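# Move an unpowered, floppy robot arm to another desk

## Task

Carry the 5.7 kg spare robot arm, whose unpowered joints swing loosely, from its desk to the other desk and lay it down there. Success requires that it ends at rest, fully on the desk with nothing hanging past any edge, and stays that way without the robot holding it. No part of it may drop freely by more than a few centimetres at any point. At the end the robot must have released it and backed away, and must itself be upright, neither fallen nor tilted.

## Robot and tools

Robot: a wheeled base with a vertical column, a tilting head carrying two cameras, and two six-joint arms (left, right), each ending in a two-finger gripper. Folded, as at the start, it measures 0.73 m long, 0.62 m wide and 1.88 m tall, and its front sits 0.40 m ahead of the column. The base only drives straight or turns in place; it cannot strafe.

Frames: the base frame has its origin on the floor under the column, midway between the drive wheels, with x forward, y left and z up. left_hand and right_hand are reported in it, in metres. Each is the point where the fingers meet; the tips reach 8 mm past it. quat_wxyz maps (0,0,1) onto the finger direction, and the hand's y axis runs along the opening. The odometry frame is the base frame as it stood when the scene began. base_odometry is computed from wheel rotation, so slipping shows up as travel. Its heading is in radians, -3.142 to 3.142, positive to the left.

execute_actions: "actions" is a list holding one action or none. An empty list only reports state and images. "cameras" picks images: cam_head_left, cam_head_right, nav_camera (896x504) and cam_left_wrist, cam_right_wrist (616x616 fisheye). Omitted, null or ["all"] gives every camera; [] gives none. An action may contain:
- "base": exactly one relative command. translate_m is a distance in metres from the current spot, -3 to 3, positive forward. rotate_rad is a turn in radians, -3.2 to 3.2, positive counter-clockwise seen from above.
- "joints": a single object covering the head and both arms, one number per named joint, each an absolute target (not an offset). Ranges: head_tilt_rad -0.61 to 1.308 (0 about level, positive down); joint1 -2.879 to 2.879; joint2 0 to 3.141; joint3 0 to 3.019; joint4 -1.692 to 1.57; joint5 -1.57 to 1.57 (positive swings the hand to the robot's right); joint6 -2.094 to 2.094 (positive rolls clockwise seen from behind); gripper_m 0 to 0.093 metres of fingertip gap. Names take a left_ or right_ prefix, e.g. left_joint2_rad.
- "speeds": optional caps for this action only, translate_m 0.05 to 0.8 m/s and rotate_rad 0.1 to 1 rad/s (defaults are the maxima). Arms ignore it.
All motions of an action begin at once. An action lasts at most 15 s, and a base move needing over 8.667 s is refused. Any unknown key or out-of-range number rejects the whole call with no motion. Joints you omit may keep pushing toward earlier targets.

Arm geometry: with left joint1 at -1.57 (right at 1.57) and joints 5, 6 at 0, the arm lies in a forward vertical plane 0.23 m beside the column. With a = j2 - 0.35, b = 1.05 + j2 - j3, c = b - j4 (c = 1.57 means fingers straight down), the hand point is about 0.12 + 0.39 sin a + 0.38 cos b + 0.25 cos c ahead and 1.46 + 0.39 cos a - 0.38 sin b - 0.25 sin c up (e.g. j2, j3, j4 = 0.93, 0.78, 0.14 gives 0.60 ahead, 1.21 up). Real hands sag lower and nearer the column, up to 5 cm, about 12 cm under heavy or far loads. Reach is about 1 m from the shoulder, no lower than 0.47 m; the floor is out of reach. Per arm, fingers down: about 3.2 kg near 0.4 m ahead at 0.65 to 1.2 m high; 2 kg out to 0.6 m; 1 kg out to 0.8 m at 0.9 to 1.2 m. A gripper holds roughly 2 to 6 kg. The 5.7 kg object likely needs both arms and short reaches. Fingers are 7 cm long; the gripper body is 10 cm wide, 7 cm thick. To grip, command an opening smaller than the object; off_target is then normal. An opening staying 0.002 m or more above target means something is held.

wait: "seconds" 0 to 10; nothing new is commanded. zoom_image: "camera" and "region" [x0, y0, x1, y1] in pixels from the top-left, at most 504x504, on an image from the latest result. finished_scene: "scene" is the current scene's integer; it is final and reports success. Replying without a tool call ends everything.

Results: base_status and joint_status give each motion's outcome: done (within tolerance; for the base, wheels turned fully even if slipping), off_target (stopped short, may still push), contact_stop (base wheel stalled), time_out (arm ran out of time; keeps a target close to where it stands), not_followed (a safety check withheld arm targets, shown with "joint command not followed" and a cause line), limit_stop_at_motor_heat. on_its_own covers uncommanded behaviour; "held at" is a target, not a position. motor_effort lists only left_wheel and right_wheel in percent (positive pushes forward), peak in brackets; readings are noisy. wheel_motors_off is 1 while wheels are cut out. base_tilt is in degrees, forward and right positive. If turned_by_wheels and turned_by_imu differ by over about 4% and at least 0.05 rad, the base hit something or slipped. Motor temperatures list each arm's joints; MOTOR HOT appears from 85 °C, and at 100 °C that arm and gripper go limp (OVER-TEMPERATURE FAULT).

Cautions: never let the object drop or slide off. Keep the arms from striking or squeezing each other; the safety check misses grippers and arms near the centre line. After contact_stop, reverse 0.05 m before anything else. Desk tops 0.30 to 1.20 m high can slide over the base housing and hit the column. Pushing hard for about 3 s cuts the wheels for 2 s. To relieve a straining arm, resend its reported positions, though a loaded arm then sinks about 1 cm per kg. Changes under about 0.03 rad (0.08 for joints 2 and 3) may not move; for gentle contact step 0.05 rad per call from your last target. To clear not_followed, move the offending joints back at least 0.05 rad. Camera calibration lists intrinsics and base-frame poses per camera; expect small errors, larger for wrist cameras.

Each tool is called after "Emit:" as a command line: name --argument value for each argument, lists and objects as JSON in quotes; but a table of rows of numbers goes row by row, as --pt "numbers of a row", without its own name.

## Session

Emit:
execute_actions --actions '[]'

Scene clock: 0.00 s.
Motor temperatures (°C, as the motors report them): left_arm=[27 30 26 29 29 28] | right_arm=[28 29 27 28 31 28]
base_odometry: x=+0.000 y=+0.000 heading=+0.000 (m, m, rad; odometry frame)
turned_by_wheels: +0.000 (rad since the last result)
turned_by_imu: +0.000 (rad since the last result)
base_tilt: forward=+0.0 right=-0.4 (deg)
base_status: not commanded
joint_positions: head_tilt_rad=+0.878 left_joint1_rad=-1.540 left_joint2_rad=+0.885 left_joint3_rad=+0.396 left_joint4_rad=-0.908 left_joint5_rad=-0.047 left_joint6_rad=+0.057 left_gripper_m=+0.094 right_joint1_rad=+1.567 right_joint2_rad=+0.865 right_joint3_rad=+0.379 right_joint4_rad=-0.973 right_joint5_rad=+0.023 right_joint6_rad=+0.049 right_gripper_m=+0.094
joint_status: not commanded
wheel_motors_off: 0
motor_effort: left_wheel=+1 right_wheel=+0 (%)
left_hand: x=+0.1463 y=+0.2391 z=+1.2473 quat_wxyz=(+0.424, -0.023, -0.905, -0.018) (m; base frame)
right_hand: x=+0.1315 y=-0.2302 z=+1.2628 quat_wxyz=(+0.450, -0.018, -0.892, +0.023) (m; base frame)
pictures: cam_head_left, cam_head_right, cam_left_wrist, cam_right_wrist, nav_camera
camera_calibration (this result's frames):
cam_head_left: T_world_to_cam=[[-0.00711562, -0.999936, -0.00878004, 0.0424543], [-0.720384, 0.0112155, -0.693485, 1.10263], [0.693539, 0.00139042, -0.720417, 1.01278], [0, 0, 0, 1]] pos_world=[0.0922166, 0.0286768, 1.49465]
cam_head_right: T_world_to_cam=[[-0.0178629, -0.999825, -0.00556969, -0.0311989], [-0.714166, 0.0166576, -0.699778, 1.10652], [0.699749, -0.00852243, -0.714338, 0.998152], [0, 0, 0, 1]] pos_world=[0.0912246, -0.0411187, 1.48716]
cam_left_wrist: T_world_to_cam=[[-0.0632577, -0.997913, -0.0129318, 0.261447], [-0.0677539, -0.00863366, 0.997665, -1.23105], [-0.995695, 0.0639862, -0.0670664, 0.336624], [0, 0, 0, 1]] pos_world=[0.268305, 0.228734, 1.25413]
cam_right_wrist: T_world_to_cam=[[-0.0123886, -0.998374, 0.0556459, -0.296069], [-0.00157835, 0.0556697, 0.998448, -1.24735], [-0.999922, 0.0122815, -0.00226545, 0.258313], [0, 0, 0, 1]] pos_world=[0.252656, -0.229321, 1.26247]
Images, in order (width x height): cam_head_left 896x504, cam_head_right 896x504, cam_left_wrist 616x616, cam_right_wrist 616x616, nav_camera 896x504.

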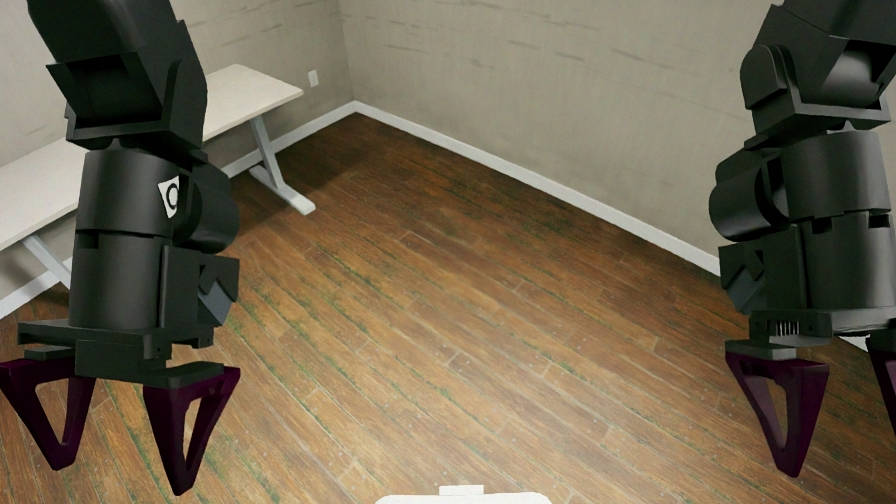

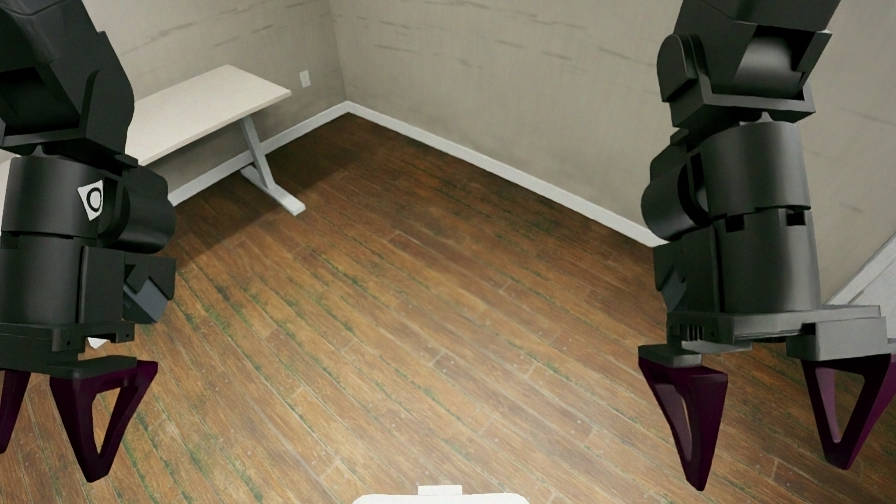

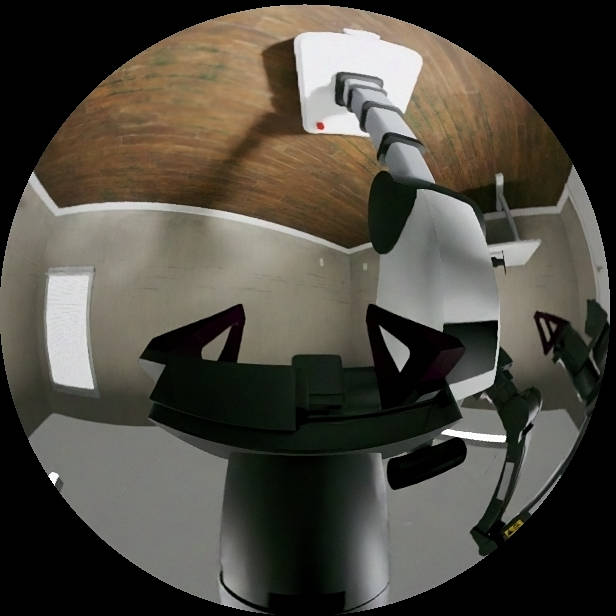

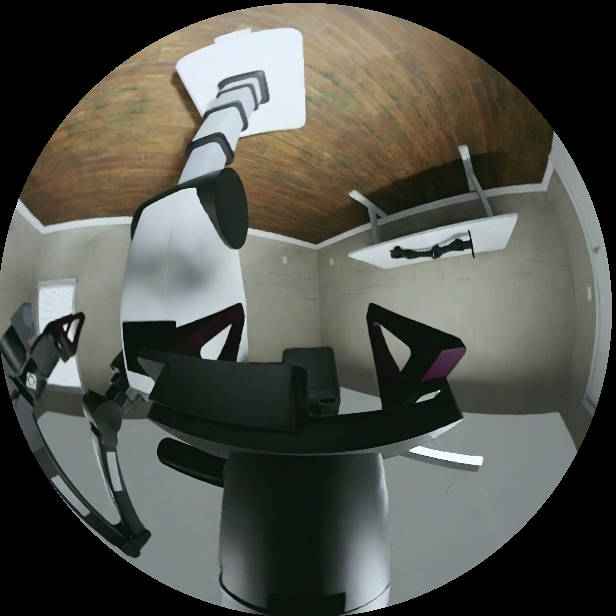

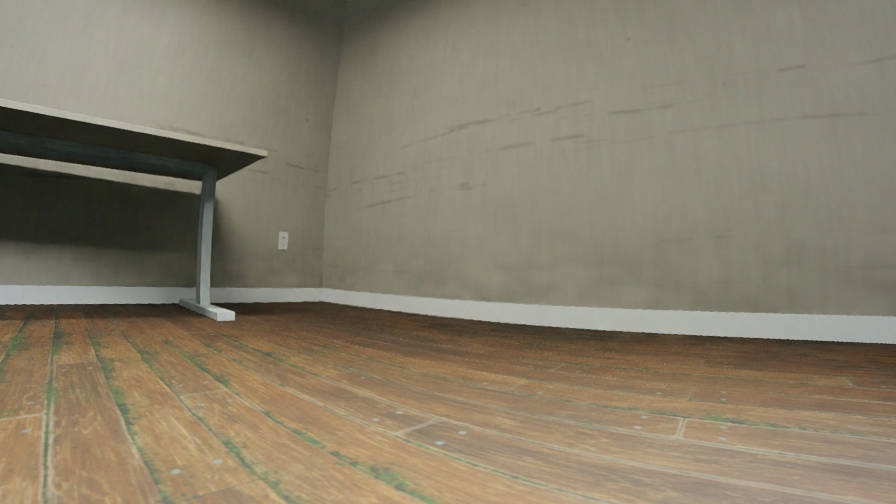

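Emit:
execute_actions --actions '[{"base":{"rotate_rad":-2.3},"joints":{"head_tilt_rad":0.6,"left_joint2_rad":1.47,"left_joint3_rad":0.89,"left_joint4_rad":0.06,"left_joint1_rad":-1.6,"left_joint5_rad":0,"left_joint6_rad":1.57,"right_joint2_rad":1.47,"right_joint3_rad":0.89,"right_joint4_rad":0.06,"right_joint1_rad":1.6,"right_joint5_rad":0,"right_joint6_rad":-1.57}}]' --cameras '["cam_head_left","cam_head_right","nav_camera"]'

Scene clock: 7.93 s.
Motor temperatures (°C, as the motors report them): left_arm=[27 30 26 29 29 28] | right_arm=[28 30 27 28 30 28]
base_odometry: x=+0.000 y=+0.000 heading=-2.300 (m, m, rad; odometry frame)
turned_by_wheels: -2.300 (rad since the last result)
turned_by_imu: -2.325 (rad since the last result)
base_tilt: forward=+0.1 right=-0.3 (deg)
base_status: done
joint_positions: head_tilt_rad=+0.617 left_joint1_rad=-1.594 left_joint2_rad=+1.469 left_joint3_rad=+0.889 left_joint4_rad=+0.049 left_joint5_rad=-0.003 left_joint6_rad=+1.563 left_gripper_m=+0.094 right_joint1_rad=+1.599 right_joint2_rad=+1.474 right_joint3_rad=+0.895 right_joint4_rad=+0.052 right_joint5_rad=+0.001 right_joint6_rad=-1.562 right_gripper_m=+0.094
joint_status: all done
wheel_motors_off: 0
motor_effort: left_wheel=+1(42) right_wheel=+0(28) (%)
left_hand: x=+0.4473 y=+0.2115 z=+0.9956 quat_wxyz=(-0.004, -0.708, -0.706, +0.009) (m; base frame)
right_hand: x=+0.4495 y=-0.2092 z=+0.9940 quat_wxyz=(-0.007, +0.709, -0.705, -0.009) (m; base frame)
pictures: cam_head_left, cam_head_right, nav_camera
camera_calibration (this result's frames):
cam_head_left: T_world_to_cam=[[-0.00461121, -0.999936, -0.0103178, 0.0446973], [-0.51722, 0.0112155, -0.855779, 1.3424], [0.85584, 0.00139042, -0.517239, 0.691768], [0, 0, 0, 1]] pos_world=[0.102482, 0.0286768, 1.50707]
cam_head_right: T_world_to_cam=[[-0.0158229, -0.999825, -0.0099871, -0.0244981], [-0.50959, 0.0166576, -0.860256, 1.34343], [0.860272, -0.00852243, -0.509764, 0.675082], [0, 0, 0, 1]] pos_world=[0.103454, -0.0411187, 1.49958]
Images, in order (width x height): cam_head_left 896x504, cam_head_right 896x504, nav_camera 896x504.

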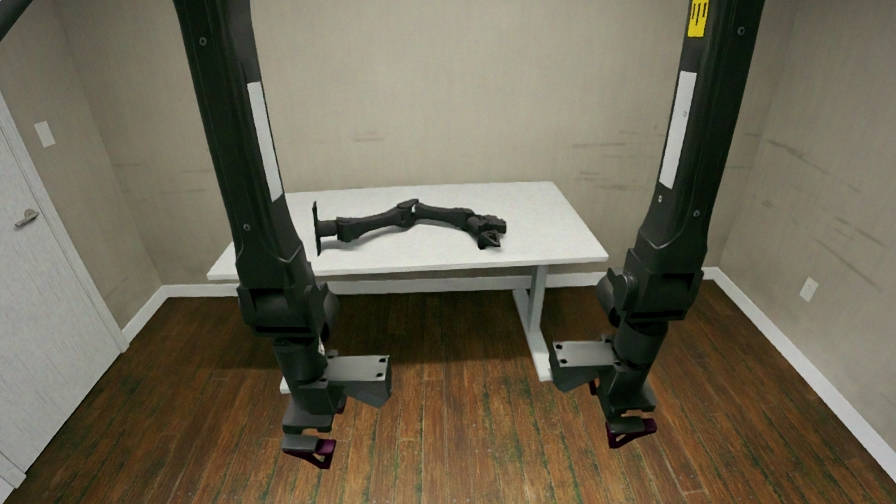

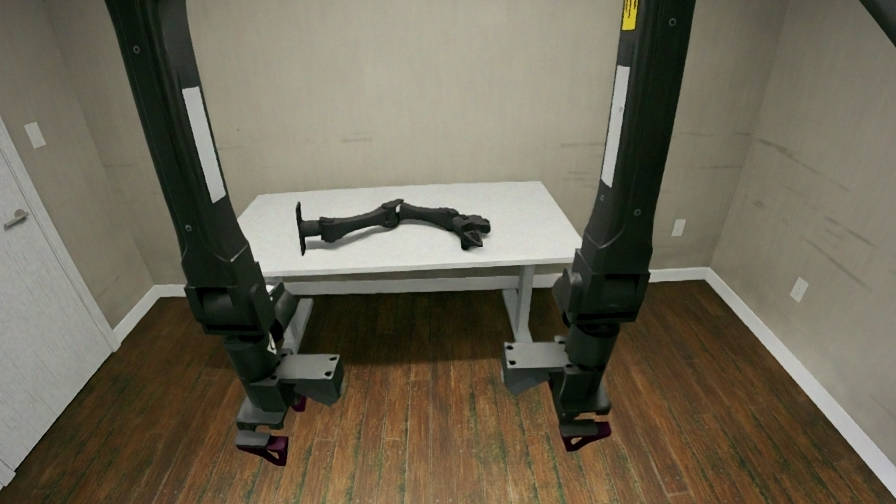

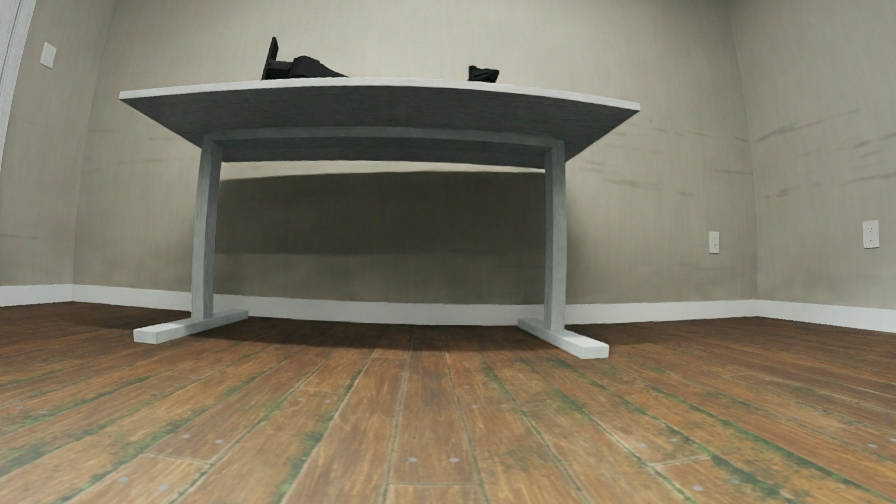

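Emit:
execute_actions --actions '[{"base":{"rotate_rad":0.15}}]' --cameras '[]'

Emit:
execute_actions --actions '[{"base":{"translate_m":0.75},"joints":{"head_tilt_rad":0.95},"speeds":{"translate_m":0.5}}]'

Scene clock: 22.47 s.
Motor temperatures (°C, as the motors report them): left_arm=[27 31 26 29 29 28] | right_arm=[28 31 27 28 30 28]
base_odometry: x=+0.000 y=+0.000 heading=-2.150 (m, m, rad; odometry frame)
turned_by_wheels: +0.150 (rad since the last result)
turned_by_imu: +0.152 (rad since the last result)
base_tilt: forward=+0.2 right=-0.4 (deg)
base_status: done
joint_positions: head_tilt_rad=+0.617 left_joint1_rad=-1.595 left_joint2_rad=+1.469 left_joint3_rad=+0.889 left_joint4_rad=+0.049 left_joint5_rad=-0.002 left_joint6_rad=+1.563 left_gripper_m=+0.094 right_joint1_rad=+1.600 right_joint2_rad=+1.474 right_joint3_rad=+0.895 right_joint4_rad=+0.052 right_joint5_rad=+0.001 right_joint6_rad=-1.562 right_gripper_m=+0.094
joint_status: not commanded
wheel_motors_off: 0
motor_effort: left_wheel=+0(22) right_wheel=+0(23) (%)
left_hand: x=+0.4473 y=+0.2110 z=+0.9956 quat_wxyz=(-0.004, -0.708, -0.706, +0.009) (m; base frame)
right_hand: x=+0.4495 y=-0.2083 z=+0.9940 quat_wxyz=(-0.008, +0.709, -0.705, -0.010) (m; base frame)
pictures: none
No camera images: the call's "cameras" was empty. Leave "cameras" out to get every camera's image.

Scene clock: 25.57 s.
Motor temperatures (°C, as the motors report them): left_arm=[27 31 26 29 29 28] | right_arm=[28 31 27 28 30 28]
base_odometry: x=-0.411 y=-0.628 heading=-2.151 (m, m, rad; odometry frame)
turned_by_wheels: -0.001 (rad since the last result)
turned_by_imu: -0.003 (rad since the last result)
base_tilt: forward=+0.1 right=-0.3 (deg)
base_status: done
joint_positions: head_tilt_rad=+0.951 left_joint1_rad=-1.595 left_joint2_rad=+1.469 left_joint3_rad=+0.890 left_joint4_rad=+0.049 left_joint5_rad=-0.002 left_joint6_rad=+1.563 left_gripper_m=+0.094 right_joint1_rad=+1.600 right_joint2_rad=+1.472 right_joint3_rad=+0.891 right_joint4_rad=+0.052 right_joint5_rad=+0.001 right_joint6_rad=-1.562 right_gripper_m=+0.094
joint_status: all done
wheel_motors_off: 0
motor_effort: left_wheel=-1(41) right_wheel=+1(51) (%)
left_hand: x=+0.4475 y=+0.2109 z=+0.9956 quat_wxyz=(-0.004, -0.709, -0.706, +0.009) (m; base frame)
right_hand: x=+0.4477 y=-0.2084 z=+0.9947 quat_wxyz=(-0.007, +0.709, -0.705, -0.011) (m; base frame)
pictures: cam_head_left, cam_head_right, cam_left_wrist, cam_right_wrist, nav_camera
camera_calibration (this result's frames):
cam_head_left: T_world_to_cam=[[-0.00773554, -0.999936, -0.00823909, 0.0416522], [-0.768927, 0.0112155, -0.639238, 1.02151], [0.639289, 0.00139042, -0.768965, 1.09025], [0, 0, 0, 1]] pos_world=[0.0888056, 0.0286768, 1.4917]
cam_head_right: T_world_to_cam=[[-0.0182208, -0.999825, -0.00425535, -0.0332051], [-0.763184, 0.0166576, -0.645967, 1.0261], [0.645924, -0.00852243, -0.763354, 1.07633], [0, 0, 0, 1]] pos_world=[0.0872712, -0.0411187, 1.4843]
cam_left_wrist: T_world_to_cam=[[-0.999966, 0.00808569, 0.00174728, 0.441508], [0.00762999, 0.819905, 0.572449, -0.744908], [0.00319604, 0.572443, -0.819938, 0.816765], [0, 0, 0, 1]] pos_world=[0.444566, 0.139632, 1.09535]
cam_right_wrist: T_world_to_cam=[[0.999956, 0.00701304, -0.00629015, -0.437558], [0.00935143, -0.819723, 0.572683, -0.744154], [-0.00113994, -0.572717, -0.819753, 0.817694], [0, 0, 0, 1]] pos_world=[0.44543, -0.138625, 1.09372]
Images, in order (width x height): cam_head_left 896x504, cam_head_right 896x504, cam_left_wrist 616x616, cam_right_wrist 616x616, nav_camera 896x504.

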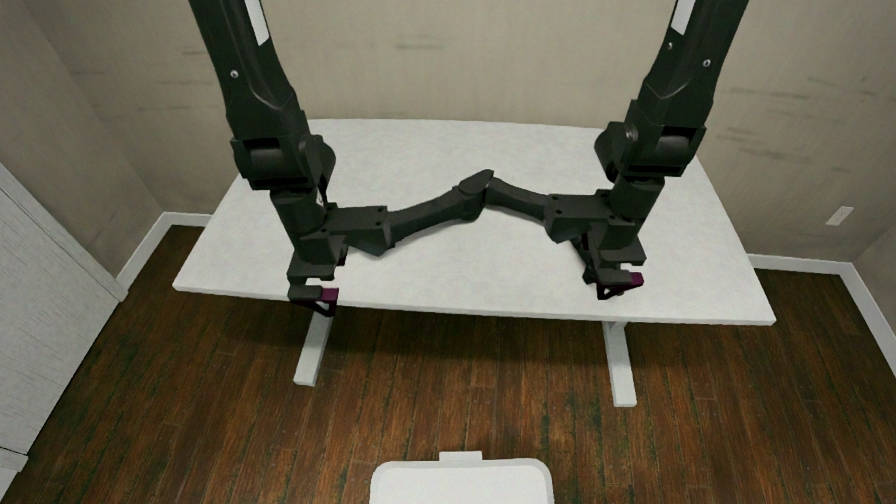

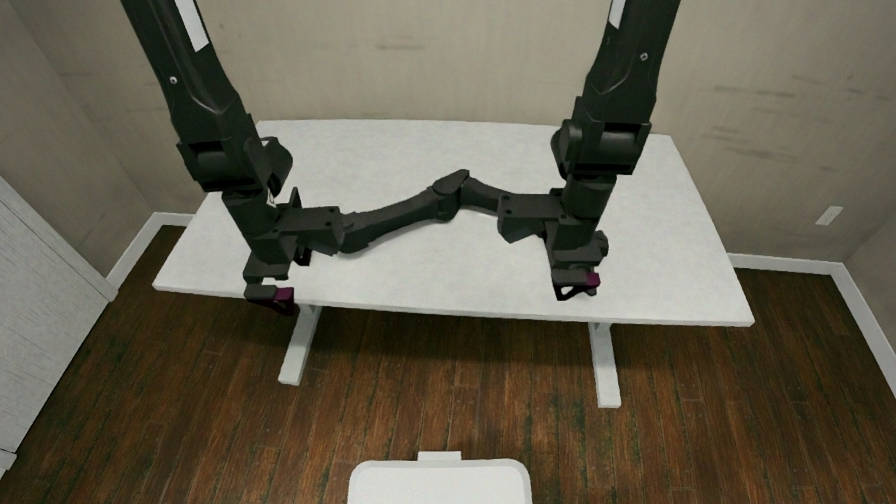

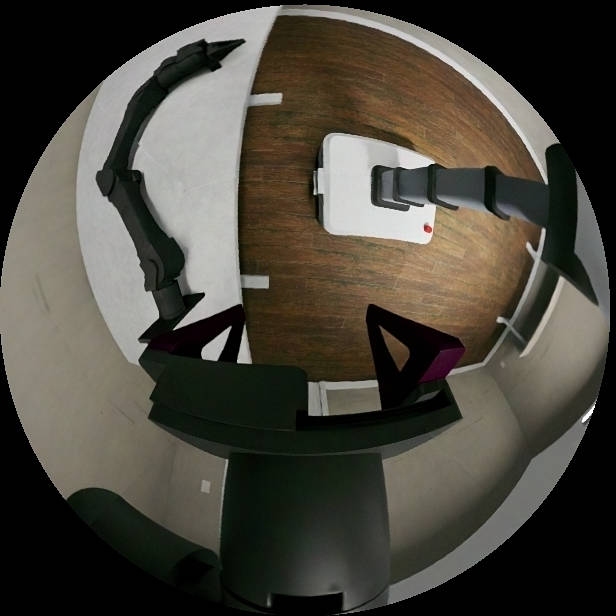

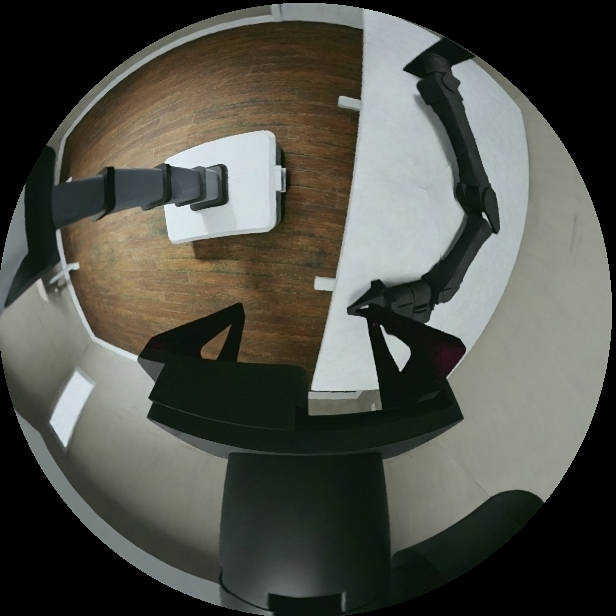

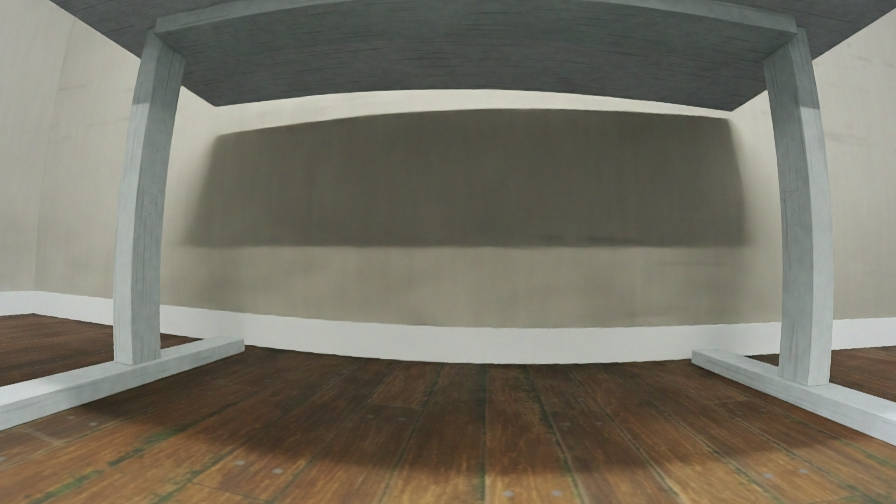

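Emit:
execute_actions --actions '[{"base":{"rotate_rad":-0.055},"joints":{"left_joint6_rad":1.0,"right_joint6_rad":-0.98,"left_joint1_rad":-1.64,"right_joint1_rad":1.64}}]' --cameras '[]'

Emit:
execute_actions --actions '[{"base":{"translate_m":0.37},"speeds":{"translate_m":0.3},"joints":{"head_tilt_rad":1.1,"left_joint2_rad":1.8,"left_joint3_rad":1.13,"left_joint4_rad":0.15,"right_joint2_rad":1.8,"right_joint3_rad":1.13,"right_joint4_rad":0.15}}]' --cameras '["cam_head_left","cam_left_wrist","cam_right_wrist"]'

Scene clock: 43.53 s.
Motor temperatures (°C, as the motors report them): left_arm=[27 31 26 29 29 28] | right_arm=[28 32 27 28 30 28]
base_odometry: x=-0.411 y=-0.628 heading=-2.204 (m, m, rad; odometry frame)
turned_by_wheels: -0.054 (rad since the last result)
turned_by_imu: -0.054 (rad since the last result)
base_tilt: forward=+0.2 right=-0.4 (deg)
base_status: done
joint_positions: head_tilt_rad=+0.951 left_joint1_rad=-1.641 left_joint2_rad=+1.469 left_joint3_rad=+0.890 left_joint4_rad=+0.049 left_joint5_rad=-0.002 left_joint6_rad=+1.007 left_gripper_m=+0.094 right_joint1_rad=+1.641 right_joint2_rad=+1.472 right_joint3_rad=+0.891 right_joint4_rad=+0.052 right_joint5_rad=+0.000 right_joint6_rad=-0.988 right_gripper_m=+0.094
joint_status: all done
wheel_motors_off: 0
motor_effort: left_wheel=+1(32) right_wheel=-1(36) (%)
left_hand: x=+0.4468 y=+0.1837 z=+0.9967 quat_wxyz=(-0.011, -0.498, -0.867, +0.028) (m; base frame)
right_hand: x=+0.4471 y=-0.1842 z=+0.9957 quat_wxyz=(-0.012, +0.489, -0.872, -0.028) (m; base frame)
pictures: none
No camera images: the call's "cameras" was empty. Leave "cameras" out to get every camera's image.

Scene clock: 45.87 s.
Motor temperatures (°C, as the motors report them): left_arm=[27 32 26 29 29 28] | right_arm=[28 32 27 28 30 28]
base_odometry: x=-0.630 y=-0.926 heading=-2.205 (m, m, rad; odometry frame)
turned_by_wheels: +0.000 (rad since the last result)
turned_by_imu: -0.002 (rad since the last result)
base_tilt: forward=+0.0 right=-0.2 (deg)
base_status: done
joint_positions: head_tilt_rad=+1.099 left_joint1_rad=-1.641 left_joint2_rad=+1.810 left_joint3_rad=+1.128 left_joint4_rad=+0.141 left_joint5_rad=-0.002 left_joint6_rad=+1.007 left_gripper_m=+0.094 right_joint1_rad=+1.641 right_joint2_rad=+1.804 right_joint3_rad=+1.128 right_joint4_rad=+0.143 right_joint5_rad=+0.000 right_joint6_rad=-0.987 right_gripper_m=+0.094
joint_status: all done
wheel_motors_off: 0
motor_effort: left_wheel=+0(32) right_wheel=+0(51) (%)
left_hand: x=+0.4409 y=+0.1765 z=+0.8757 quat_wxyz=(-0.006, -0.498, -0.867, +0.030) (m; base frame)
right_hand: x=+0.4449 y=-0.1771 z=+0.8776 quat_wxyz=(-0.010, +0.489, -0.872, -0.029) (m; base frame)
pictures: cam_head_left, cam_left_wrist, cam_right_wrist
camera_calibration (this result's frames):
cam_head_left: T_world_to_cam=[[-0.00886831, -0.999936, -0.0070053, 0.0398088], [-0.854961, 0.0112155, -0.51857, 0.839989], [0.518616, 0.00139042, -0.855006, 1.22879], [0, 0, 0, 1]] pos_world=[0.0812408, 0.0286768, 1.4865]
cam_left_wrist: T_world_to_cam=[[-0.865127, -0.499889, 0.0408118, 0.43138], [-0.397166, 0.732491, 0.552916, -0.437003], [-0.306291, 0.462134, -0.832237, 0.904856], [0, 0, 0, 1]] pos_world=[0.476786, 0.117578, 0.977075]
cam_right_wrist: T_world_to_cam=[[0.8536, -0.519282, -0.041394, -0.432995], [-0.412838, -0.722803, 0.554184, -0.430131], [-0.317698, -0.455962, -0.831364, 0.911301], [0, 0, 0, 1]] pos_world=[0.481547, -0.120228, 0.978072]
Images, in order (width x height): cam_head_left 896x504, cam_left_wrist 616x616, cam_right_wrist 616x616.

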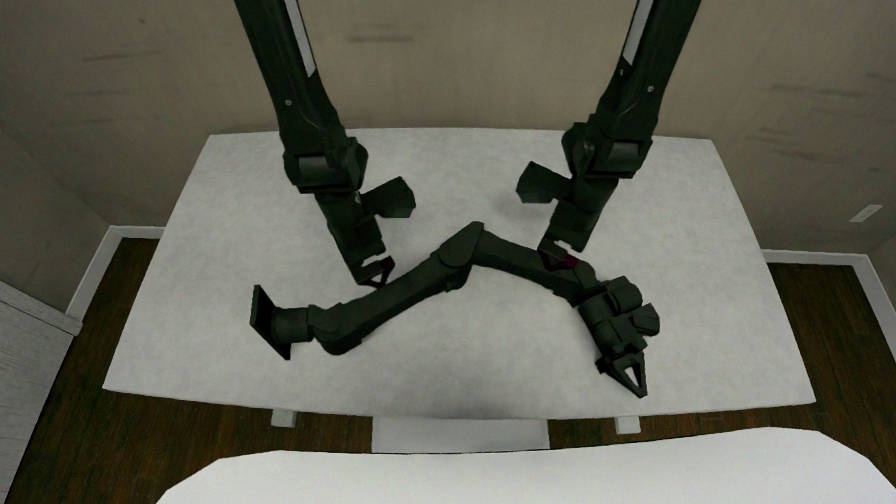

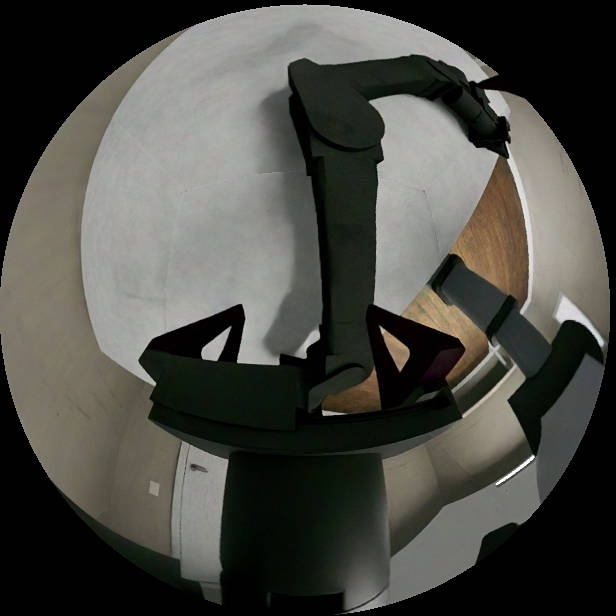

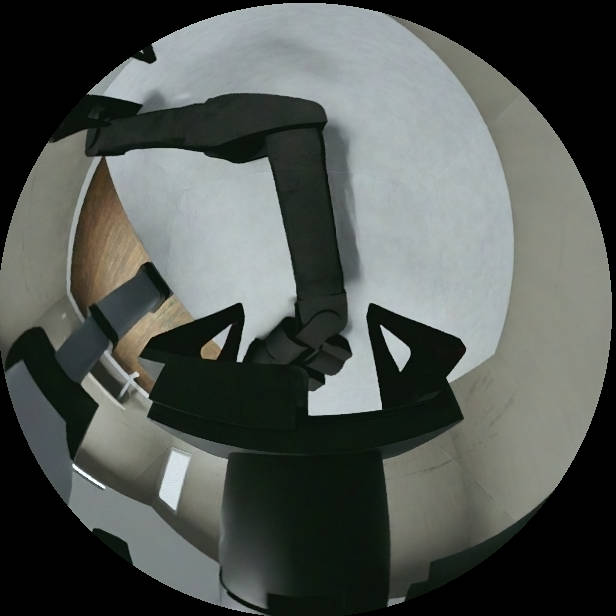

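Emit:
execute_actions --actions '[{"joints":{"left_joint1_rad":-1.67,"left_joint2_rad":1.881,"left_joint3_rad":1.081,"left_joint4_rad":0.28,"right_joint1_rad":1.67,"right_joint2_rad":1.846,"right_joint3_rad":1.249,"right_joint4_rad":0.077,"right_joint6_rad":-1.12}}]' --cameras '["cam_head_left","cam_left_wrist","cam_right_wrist"]'

Scene clock: 60.93 s.
Motor temperatures (°C, as the motors report them): left_arm=[27 32 26 29 29 28] | right_arm=[28 33 27 28 30 28]
base_odometry: x=-0.630 y=-0.926 heading=-2.205 (m, m, rad; odometry frame)
turned_by_wheels: +0.000 (rad since the last result)
turned_by_imu: +0.000 (rad since the last result)
base_tilt: forward=+0.1 right=-0.4 (deg)
base_status: not commanded
joint_positions: head_tilt_rad=+1.099 left_joint1_rad=-1.663 left_joint2_rad=+1.879 left_joint3_rad=+1.090 left_joint4_rad=+0.263 left_joint5_rad=-0.002 left_joint6_rad=+1.007 left_gripper_m=+0.094 right_joint1_rad=+1.670 right_joint2_rad=+1.845 right_joint3_rad=+1.251 right_joint4_rad=+0.086 right_joint5_rad=+0.000 right_joint6_rad=-1.113 right_gripper_m=+0.094
joint_status: all done
wheel_motors_off: 0
motor_effort: left_wheel=+0(1) right_wheel=+0(1) (%)
left_hand: x=+0.4058 y=+0.1618 z=+0.8587 quat_wxyz=(-0.018, -0.502, -0.864, +0.035) (m; base frame)
right_hand: x=+0.4829 y=-0.1537 z=+0.8600 quat_wxyz=(-0.030, +0.549, -0.835, -0.033) (m; base frame)
pictures: cam_head_left, cam_left_wrist, cam_right_wrist
camera_calibration (this result's frames):
cam_head_left: T_world_to_cam=[[-0.00886831, -0.999936, -0.0070053, 0.0398088], [-0.854962, 0.0112155, -0.51857, 0.839989], [0.518616, 0.00139042, -0.855006, 1.22879], [0, 0, 0, 1]] pos_world=[0.0812408, 0.0286768, 1.4865]
cam_left_wrist: T_world_to_cam=[[-0.870573, -0.490627, 0.0372461, 0.39815], [-0.398173, 0.746944, 0.532478, -0.415165], [-0.289069, 0.448731, -0.845624, 0.893443], [0, 0, 0, 1]] pos_world=[0.439578, 0.104533, 0.961754]
cam_right_wrist: T_world_to_cam=[[0.918196, -0.395472, -0.0227472, -0.482202], [-0.326509, -0.788093, 0.521825, -0.411742], [-0.224294, -0.471711, -0.852749, 0.890332], [0, 0, 0, 1]] pos_world=[0.508015, -0.0952099, 0.963118]
Images, in order (width x height): cam_head_left 896x504, cam_left_wrist 616x616, cam_right_wrist 616x616.

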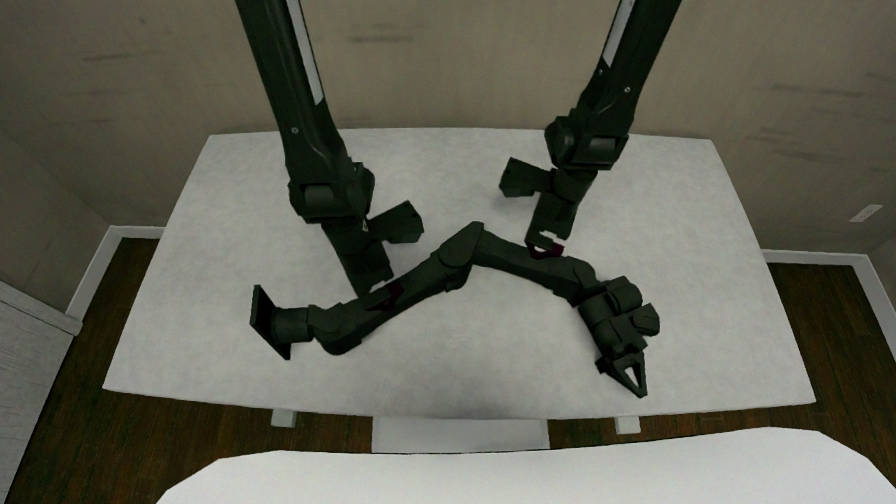

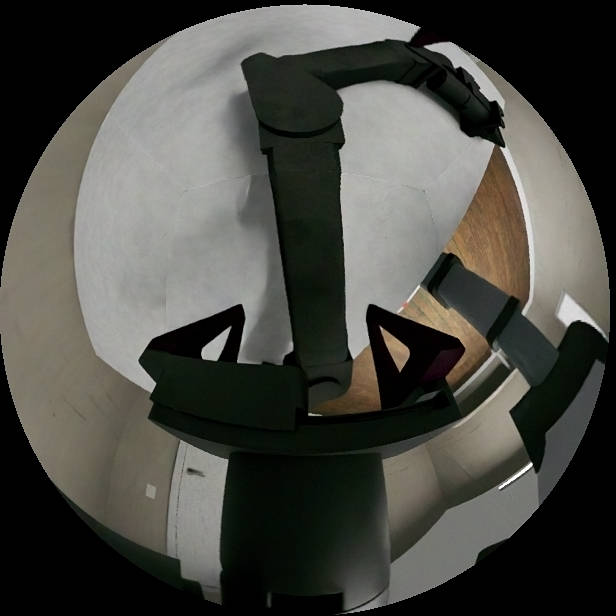

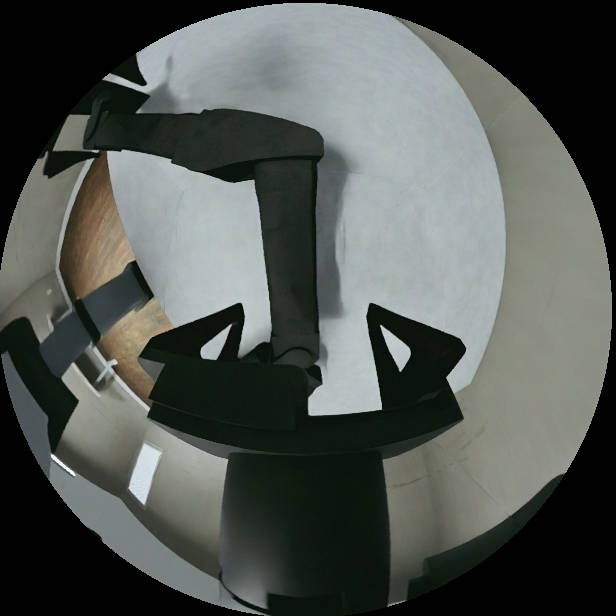

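Emit:
execute_actions --actions '[{"joints":{"left_joint4_rad":0.21,"left_joint6_rad":0.92,"right_joint4_rad":0.03,"right_joint6_rad":-1.17,"left_joint2_rad":1.98,"left_joint3_rad":1.18,"right_joint2_rad":1.945,"right_joint3_rad":1.35}}]' --cameras '["cam_head_left","cam_left_wrist","cam_right_wrist"]'

Scene clock: 68.17 s.
Motor temperatures (°C, as the motors report them): left_arm=[27 32 26 29 29 28] | right_arm=[28 33 27 28 30 28]
base_odometry: x=-0.630 y=-0.926 heading=-2.205 (m, m, rad; odometry frame)
turned_by_wheels: +0.000 (rad since the last result)
turned_by_imu: +0.000 (rad since the last result)
base_tilt: forward=+0.3 right=-0.4 (deg)
base_status: not commanded
joint_positions: head_tilt_rad=+1.099 left_joint1_rad=-1.663 left_joint2_rad=+1.978 left_joint3_rad=+1.181 left_joint4_rad=+0.223 left_joint5_rad=-0.002 left_joint6_rad=+0.927 left_gripper_m=+0.094 right_joint1_rad=+1.670 right_joint2_rad=+1.948 right_joint3_rad=+1.350 right_joint4_rad=+0.040 right_joint5_rad=+0.000 right_joint6_rad=-1.162 right_gripper_m=+0.094
joint_status: all done
wheel_motors_off: 0
motor_effort: left_wheel=+0(1) right_wheel=+1(1) (%)
left_hand: x=+0.3905 y=+0.1596 z=+0.8220 quat_wxyz=(+0.005, -0.468, -0.883, +0.046) (m; base frame)
right_hand: x=+0.4698 y=-0.1509 z=+0.8208 quat_wxyz=(-0.009, +0.570, -0.821, -0.045) (m; base frame)
pictures: cam_head_left, cam_left_wrist, cam_right_wrist
camera_calibration (this result's frames):
cam_head_left: T_world_to_cam=[[-0.00886831, -0.999936, -0.0070053, 0.0398088], [-0.854961, 0.0112155, -0.51857, 0.839989], [0.518616, 0.00139042, -0.855006, 1.22879], [0, 0, 0, 1]] pos_world=[0.0812408, 0.0286768, 1.4865]
cam_left_wrist: T_world_to_cam=[[-0.82781, -0.555164, 0.0807707, 0.342947], [-0.423987, 0.713387, 0.557954, -0.405501], [-0.367377, 0.427634, -0.825932, 0.876703], [0, 0, 0, 1]] pos_world=[0.434048, 0.104763, 0.922648]
cam_right_wrist: T_world_to_cam=[[0.935854, -0.346417, -0.0645964, -0.436524], [-0.26004, -0.80261, 0.53684, -0.439116], [-0.237816, -0.485606, -0.841208, 0.849996], [0, 0, 0, 1]] pos_world=[0.496478, -0.0908948, 0.92256]
Images, in order (width x height): cam_head_left 896x504, cam_left_wrist 616x616, cam_right_wrist 616x616.

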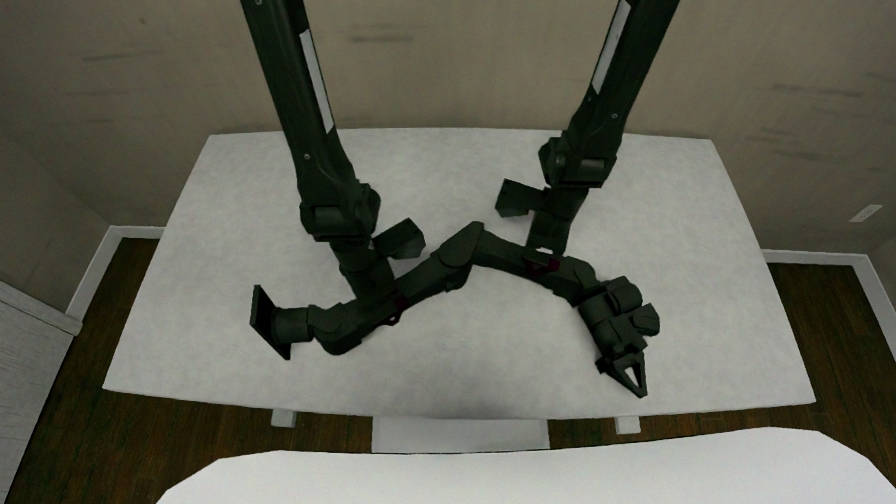

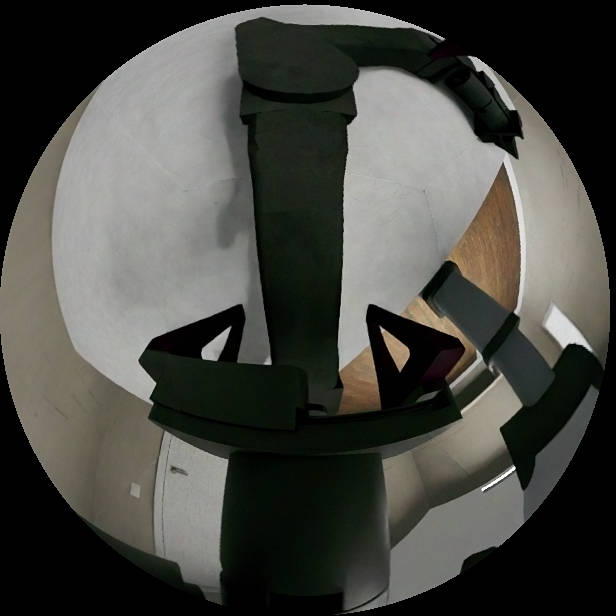

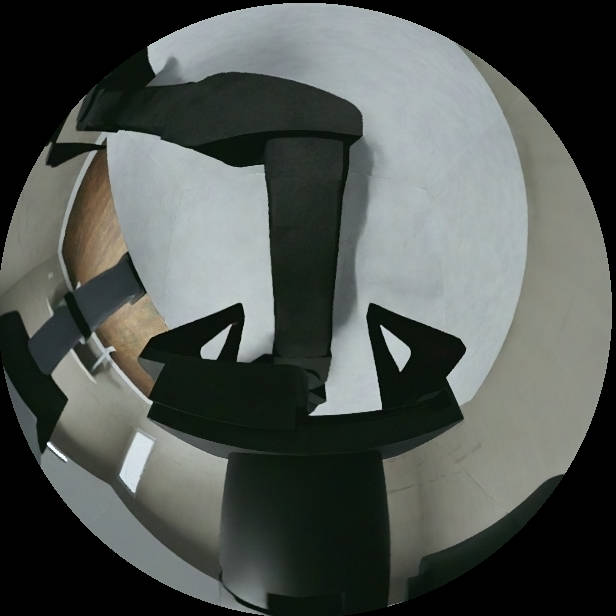

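Emit:
execute_actions --actions '[{"joints":{"left_joint2_rad":2.07,"left_joint3_rad":1.27,"right_joint2_rad":2.035,"right_joint3_rad":1.44}}]' --cameras '["cam_left_wrist","cam_right_wrist"]'

Scene clock: 71.43 s.
Motor temperatures (°C, as the motors report them): left_arm=[27 32 26 29 29 28] | right_arm=[28 33 27 28 30 28]
base_odometry: x=-0.630 y=-0.926 heading=-2.205 (m, m, rad; odometry frame)
turned_by_wheels: +0.000 (rad since the last result)
turned_by_imu: +0.000 (rad since the last result)
base_tilt: forward=-0.1 right=-0.4 (deg)
base_status: not commanded
joint_positions: head_tilt_rad=+1.099 left_joint1_rad=-1.663 left_joint2_rad=+2.064 left_joint3_rad=+1.271 left_joint4_rad=+0.223 left_joint5_rad=-0.002 left_joint6_rad=+0.927 left_gripper_m=+0.094 right_joint1_rad=+1.670 right_joint2_rad=+2.033 right_joint3_rad=+1.442 right_joint4_rad=+0.040 right_joint5_rad=+0.000 right_joint6_rad=-1.162 right_gripper_m=+0.094
joint_status: all done
wheel_motors_off: 0
motor_effort: left_wheel=-1(1) right_wheel=+1(2) (%)
left_hand: x=+0.3896 y=+0.1570 z=+0.7887 quat_wxyz=(+0.003, -0.468, -0.883, +0.045) (m; base frame)
right_hand: x=+0.4714 y=-0.1480 z=+0.7879 quat_wxyz=(-0.012, +0.570, -0.821, -0.044) (m; base frame)
pictures: cam_left_wrist, cam_right_wrist
camera_calibration (this result's frames):
cam_left_wrist: T_world_to_cam=[[-0.827954, -0.555426, 0.0774189, 0.346147], [-0.426554, 0.713353, 0.556039, -0.382981], [-0.364066, 0.427352, -0.827542, 0.850077], [0, 0, 0, 1]] pos_world=[0.432716, 0.102178, 0.889629]
cam_right_wrist: T_world_to_cam=[[0.936058, -0.34692, -0.0586685, -0.443939], [-0.263946, -0.802636, 0.53489, -0.415339], [-0.232653, -0.485203, -0.842882, 0.823076], [0, 0, 0, 1]] pos_world=[0.497417, -0.0880181, 0.889872]
Images, in order (width x height): cam_left_wrist 616x616, cam_right_wrist 616x616.

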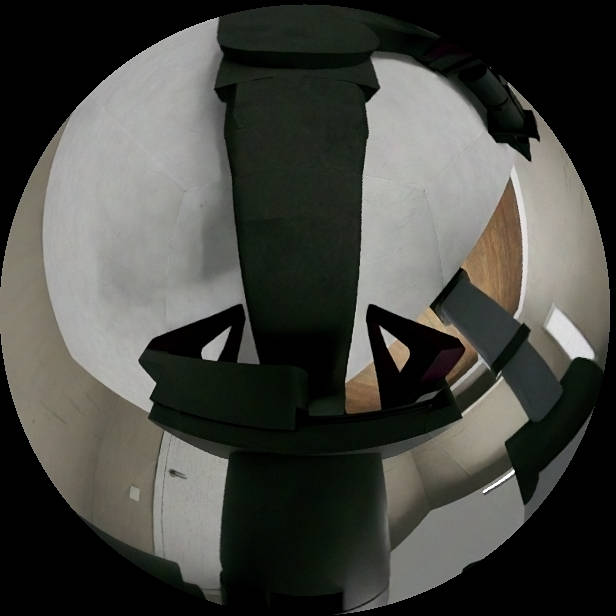

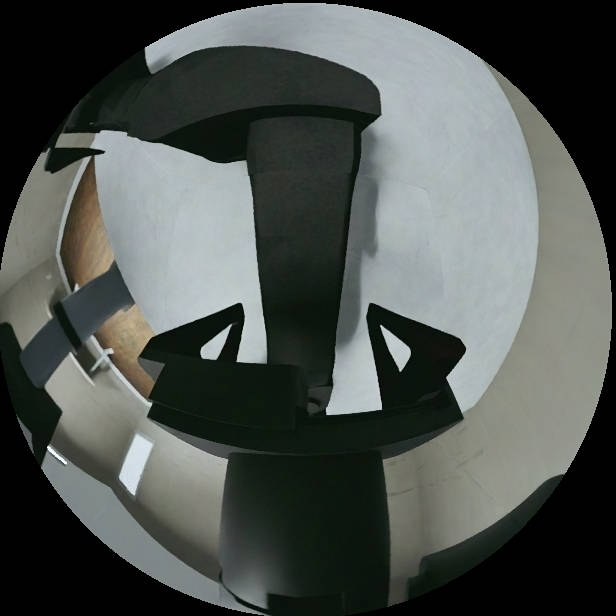

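Emit:
execute_actions --actions '[{"joints":{"left_joint2_rad":2.12,"left_joint3_rad":1.32,"right_joint2_rad":2.12,"right_joint3_rad":1.525}}]' --cameras '["cam_left_wrist","cam_right_wrist"]'

Scene clock: 74.13 s.
Motor temperatures (°C, as the motors report them): left_arm=[27 32 26 29 29 28] | right_arm=[28 33 27 28 29 28]
base_odometry: x=-0.630 y=-0.926 heading=-2.205 (m, m, rad; odometry frame)
turned_by_wheels: +0.000 (rad since the last result)
turned_by_imu: +0.000 (rad since the last result)
base_tilt: forward=+0.1 right=-0.4 (deg)
base_status: not commanded
joint_positions: head_tilt_rad=+1.099 left_joint1_rad=-1.663 left_joint2_rad=+2.100 left_joint3_rad=+1.318 left_joint4_rad=+0.223 left_joint5_rad=-0.002 left_joint6_rad=+0.926 left_gripper_m=+0.094 right_joint1_rad=+1.670 right_joint2_rad=+2.120 right_joint3_rad=+1.527 right_joint4_rad=+0.040 right_joint5_rad=+0.000 right_joint6_rad=-1.162 right_gripper_m=+0.094
joint_status: all done
wheel_motors_off: 0
motor_effort: left_wheel=+0(1) right_wheel=+1(1) (%)
left_hand: x=+0.3943 y=+0.1556 z=+0.7738 quat_wxyz=(-0.002, -0.468, -0.883, +0.042) (m; base frame)
right_hand: x=+0.4650 y=-0.1455 z=+0.7552 quat_wxyz=(-0.011, +0.570, -0.821, -0.044) (m; base frame)
pictures: cam_left_wrist, cam_right_wrist
camera_calibration (this result's frames):
cam_left_wrist: T_world_to_cam=[[-0.828071, -0.556476, 0.0680642, 0.357898], [-0.433768, 0.712875, 0.551049, -0.364912], [-0.355167, 0.426784, -0.831693, 0.839779], [0, 0, 0, 1]] pos_world=[0.436339, 0.100894, 0.875162]
cam_right_wrist: T_world_to_cam=[[0.936014, -0.346801, -0.0600634, -0.437973], [-0.263028, -0.80263, 0.535351, -0.39826], [-0.233869, -0.485298, -0.842491, 0.795501], [0, 0, 0, 1]] pos_world=[0.491238, -0.0854903, 0.857105]
Images, in order (width x height): cam_left_wrist 616x616, cam_right_wrist 616x616.

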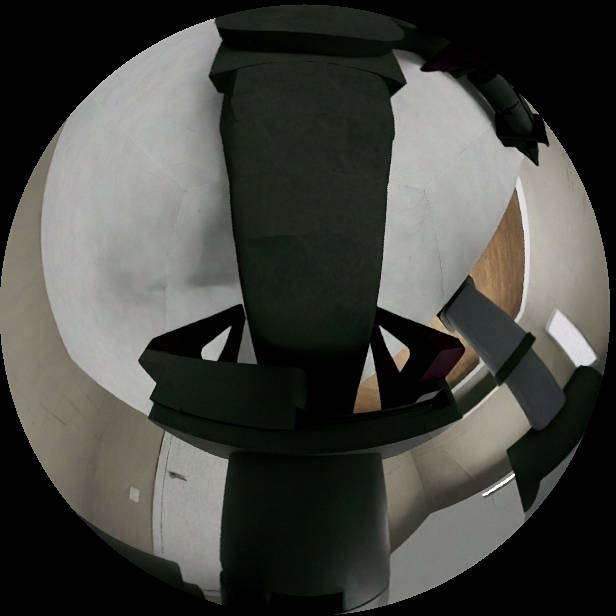

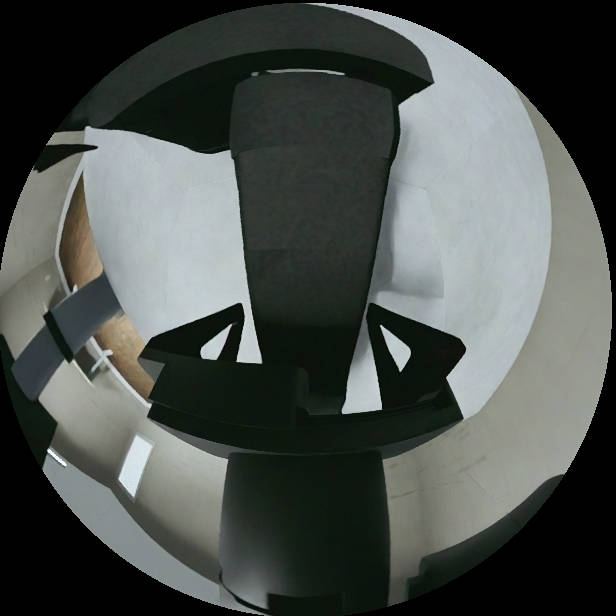

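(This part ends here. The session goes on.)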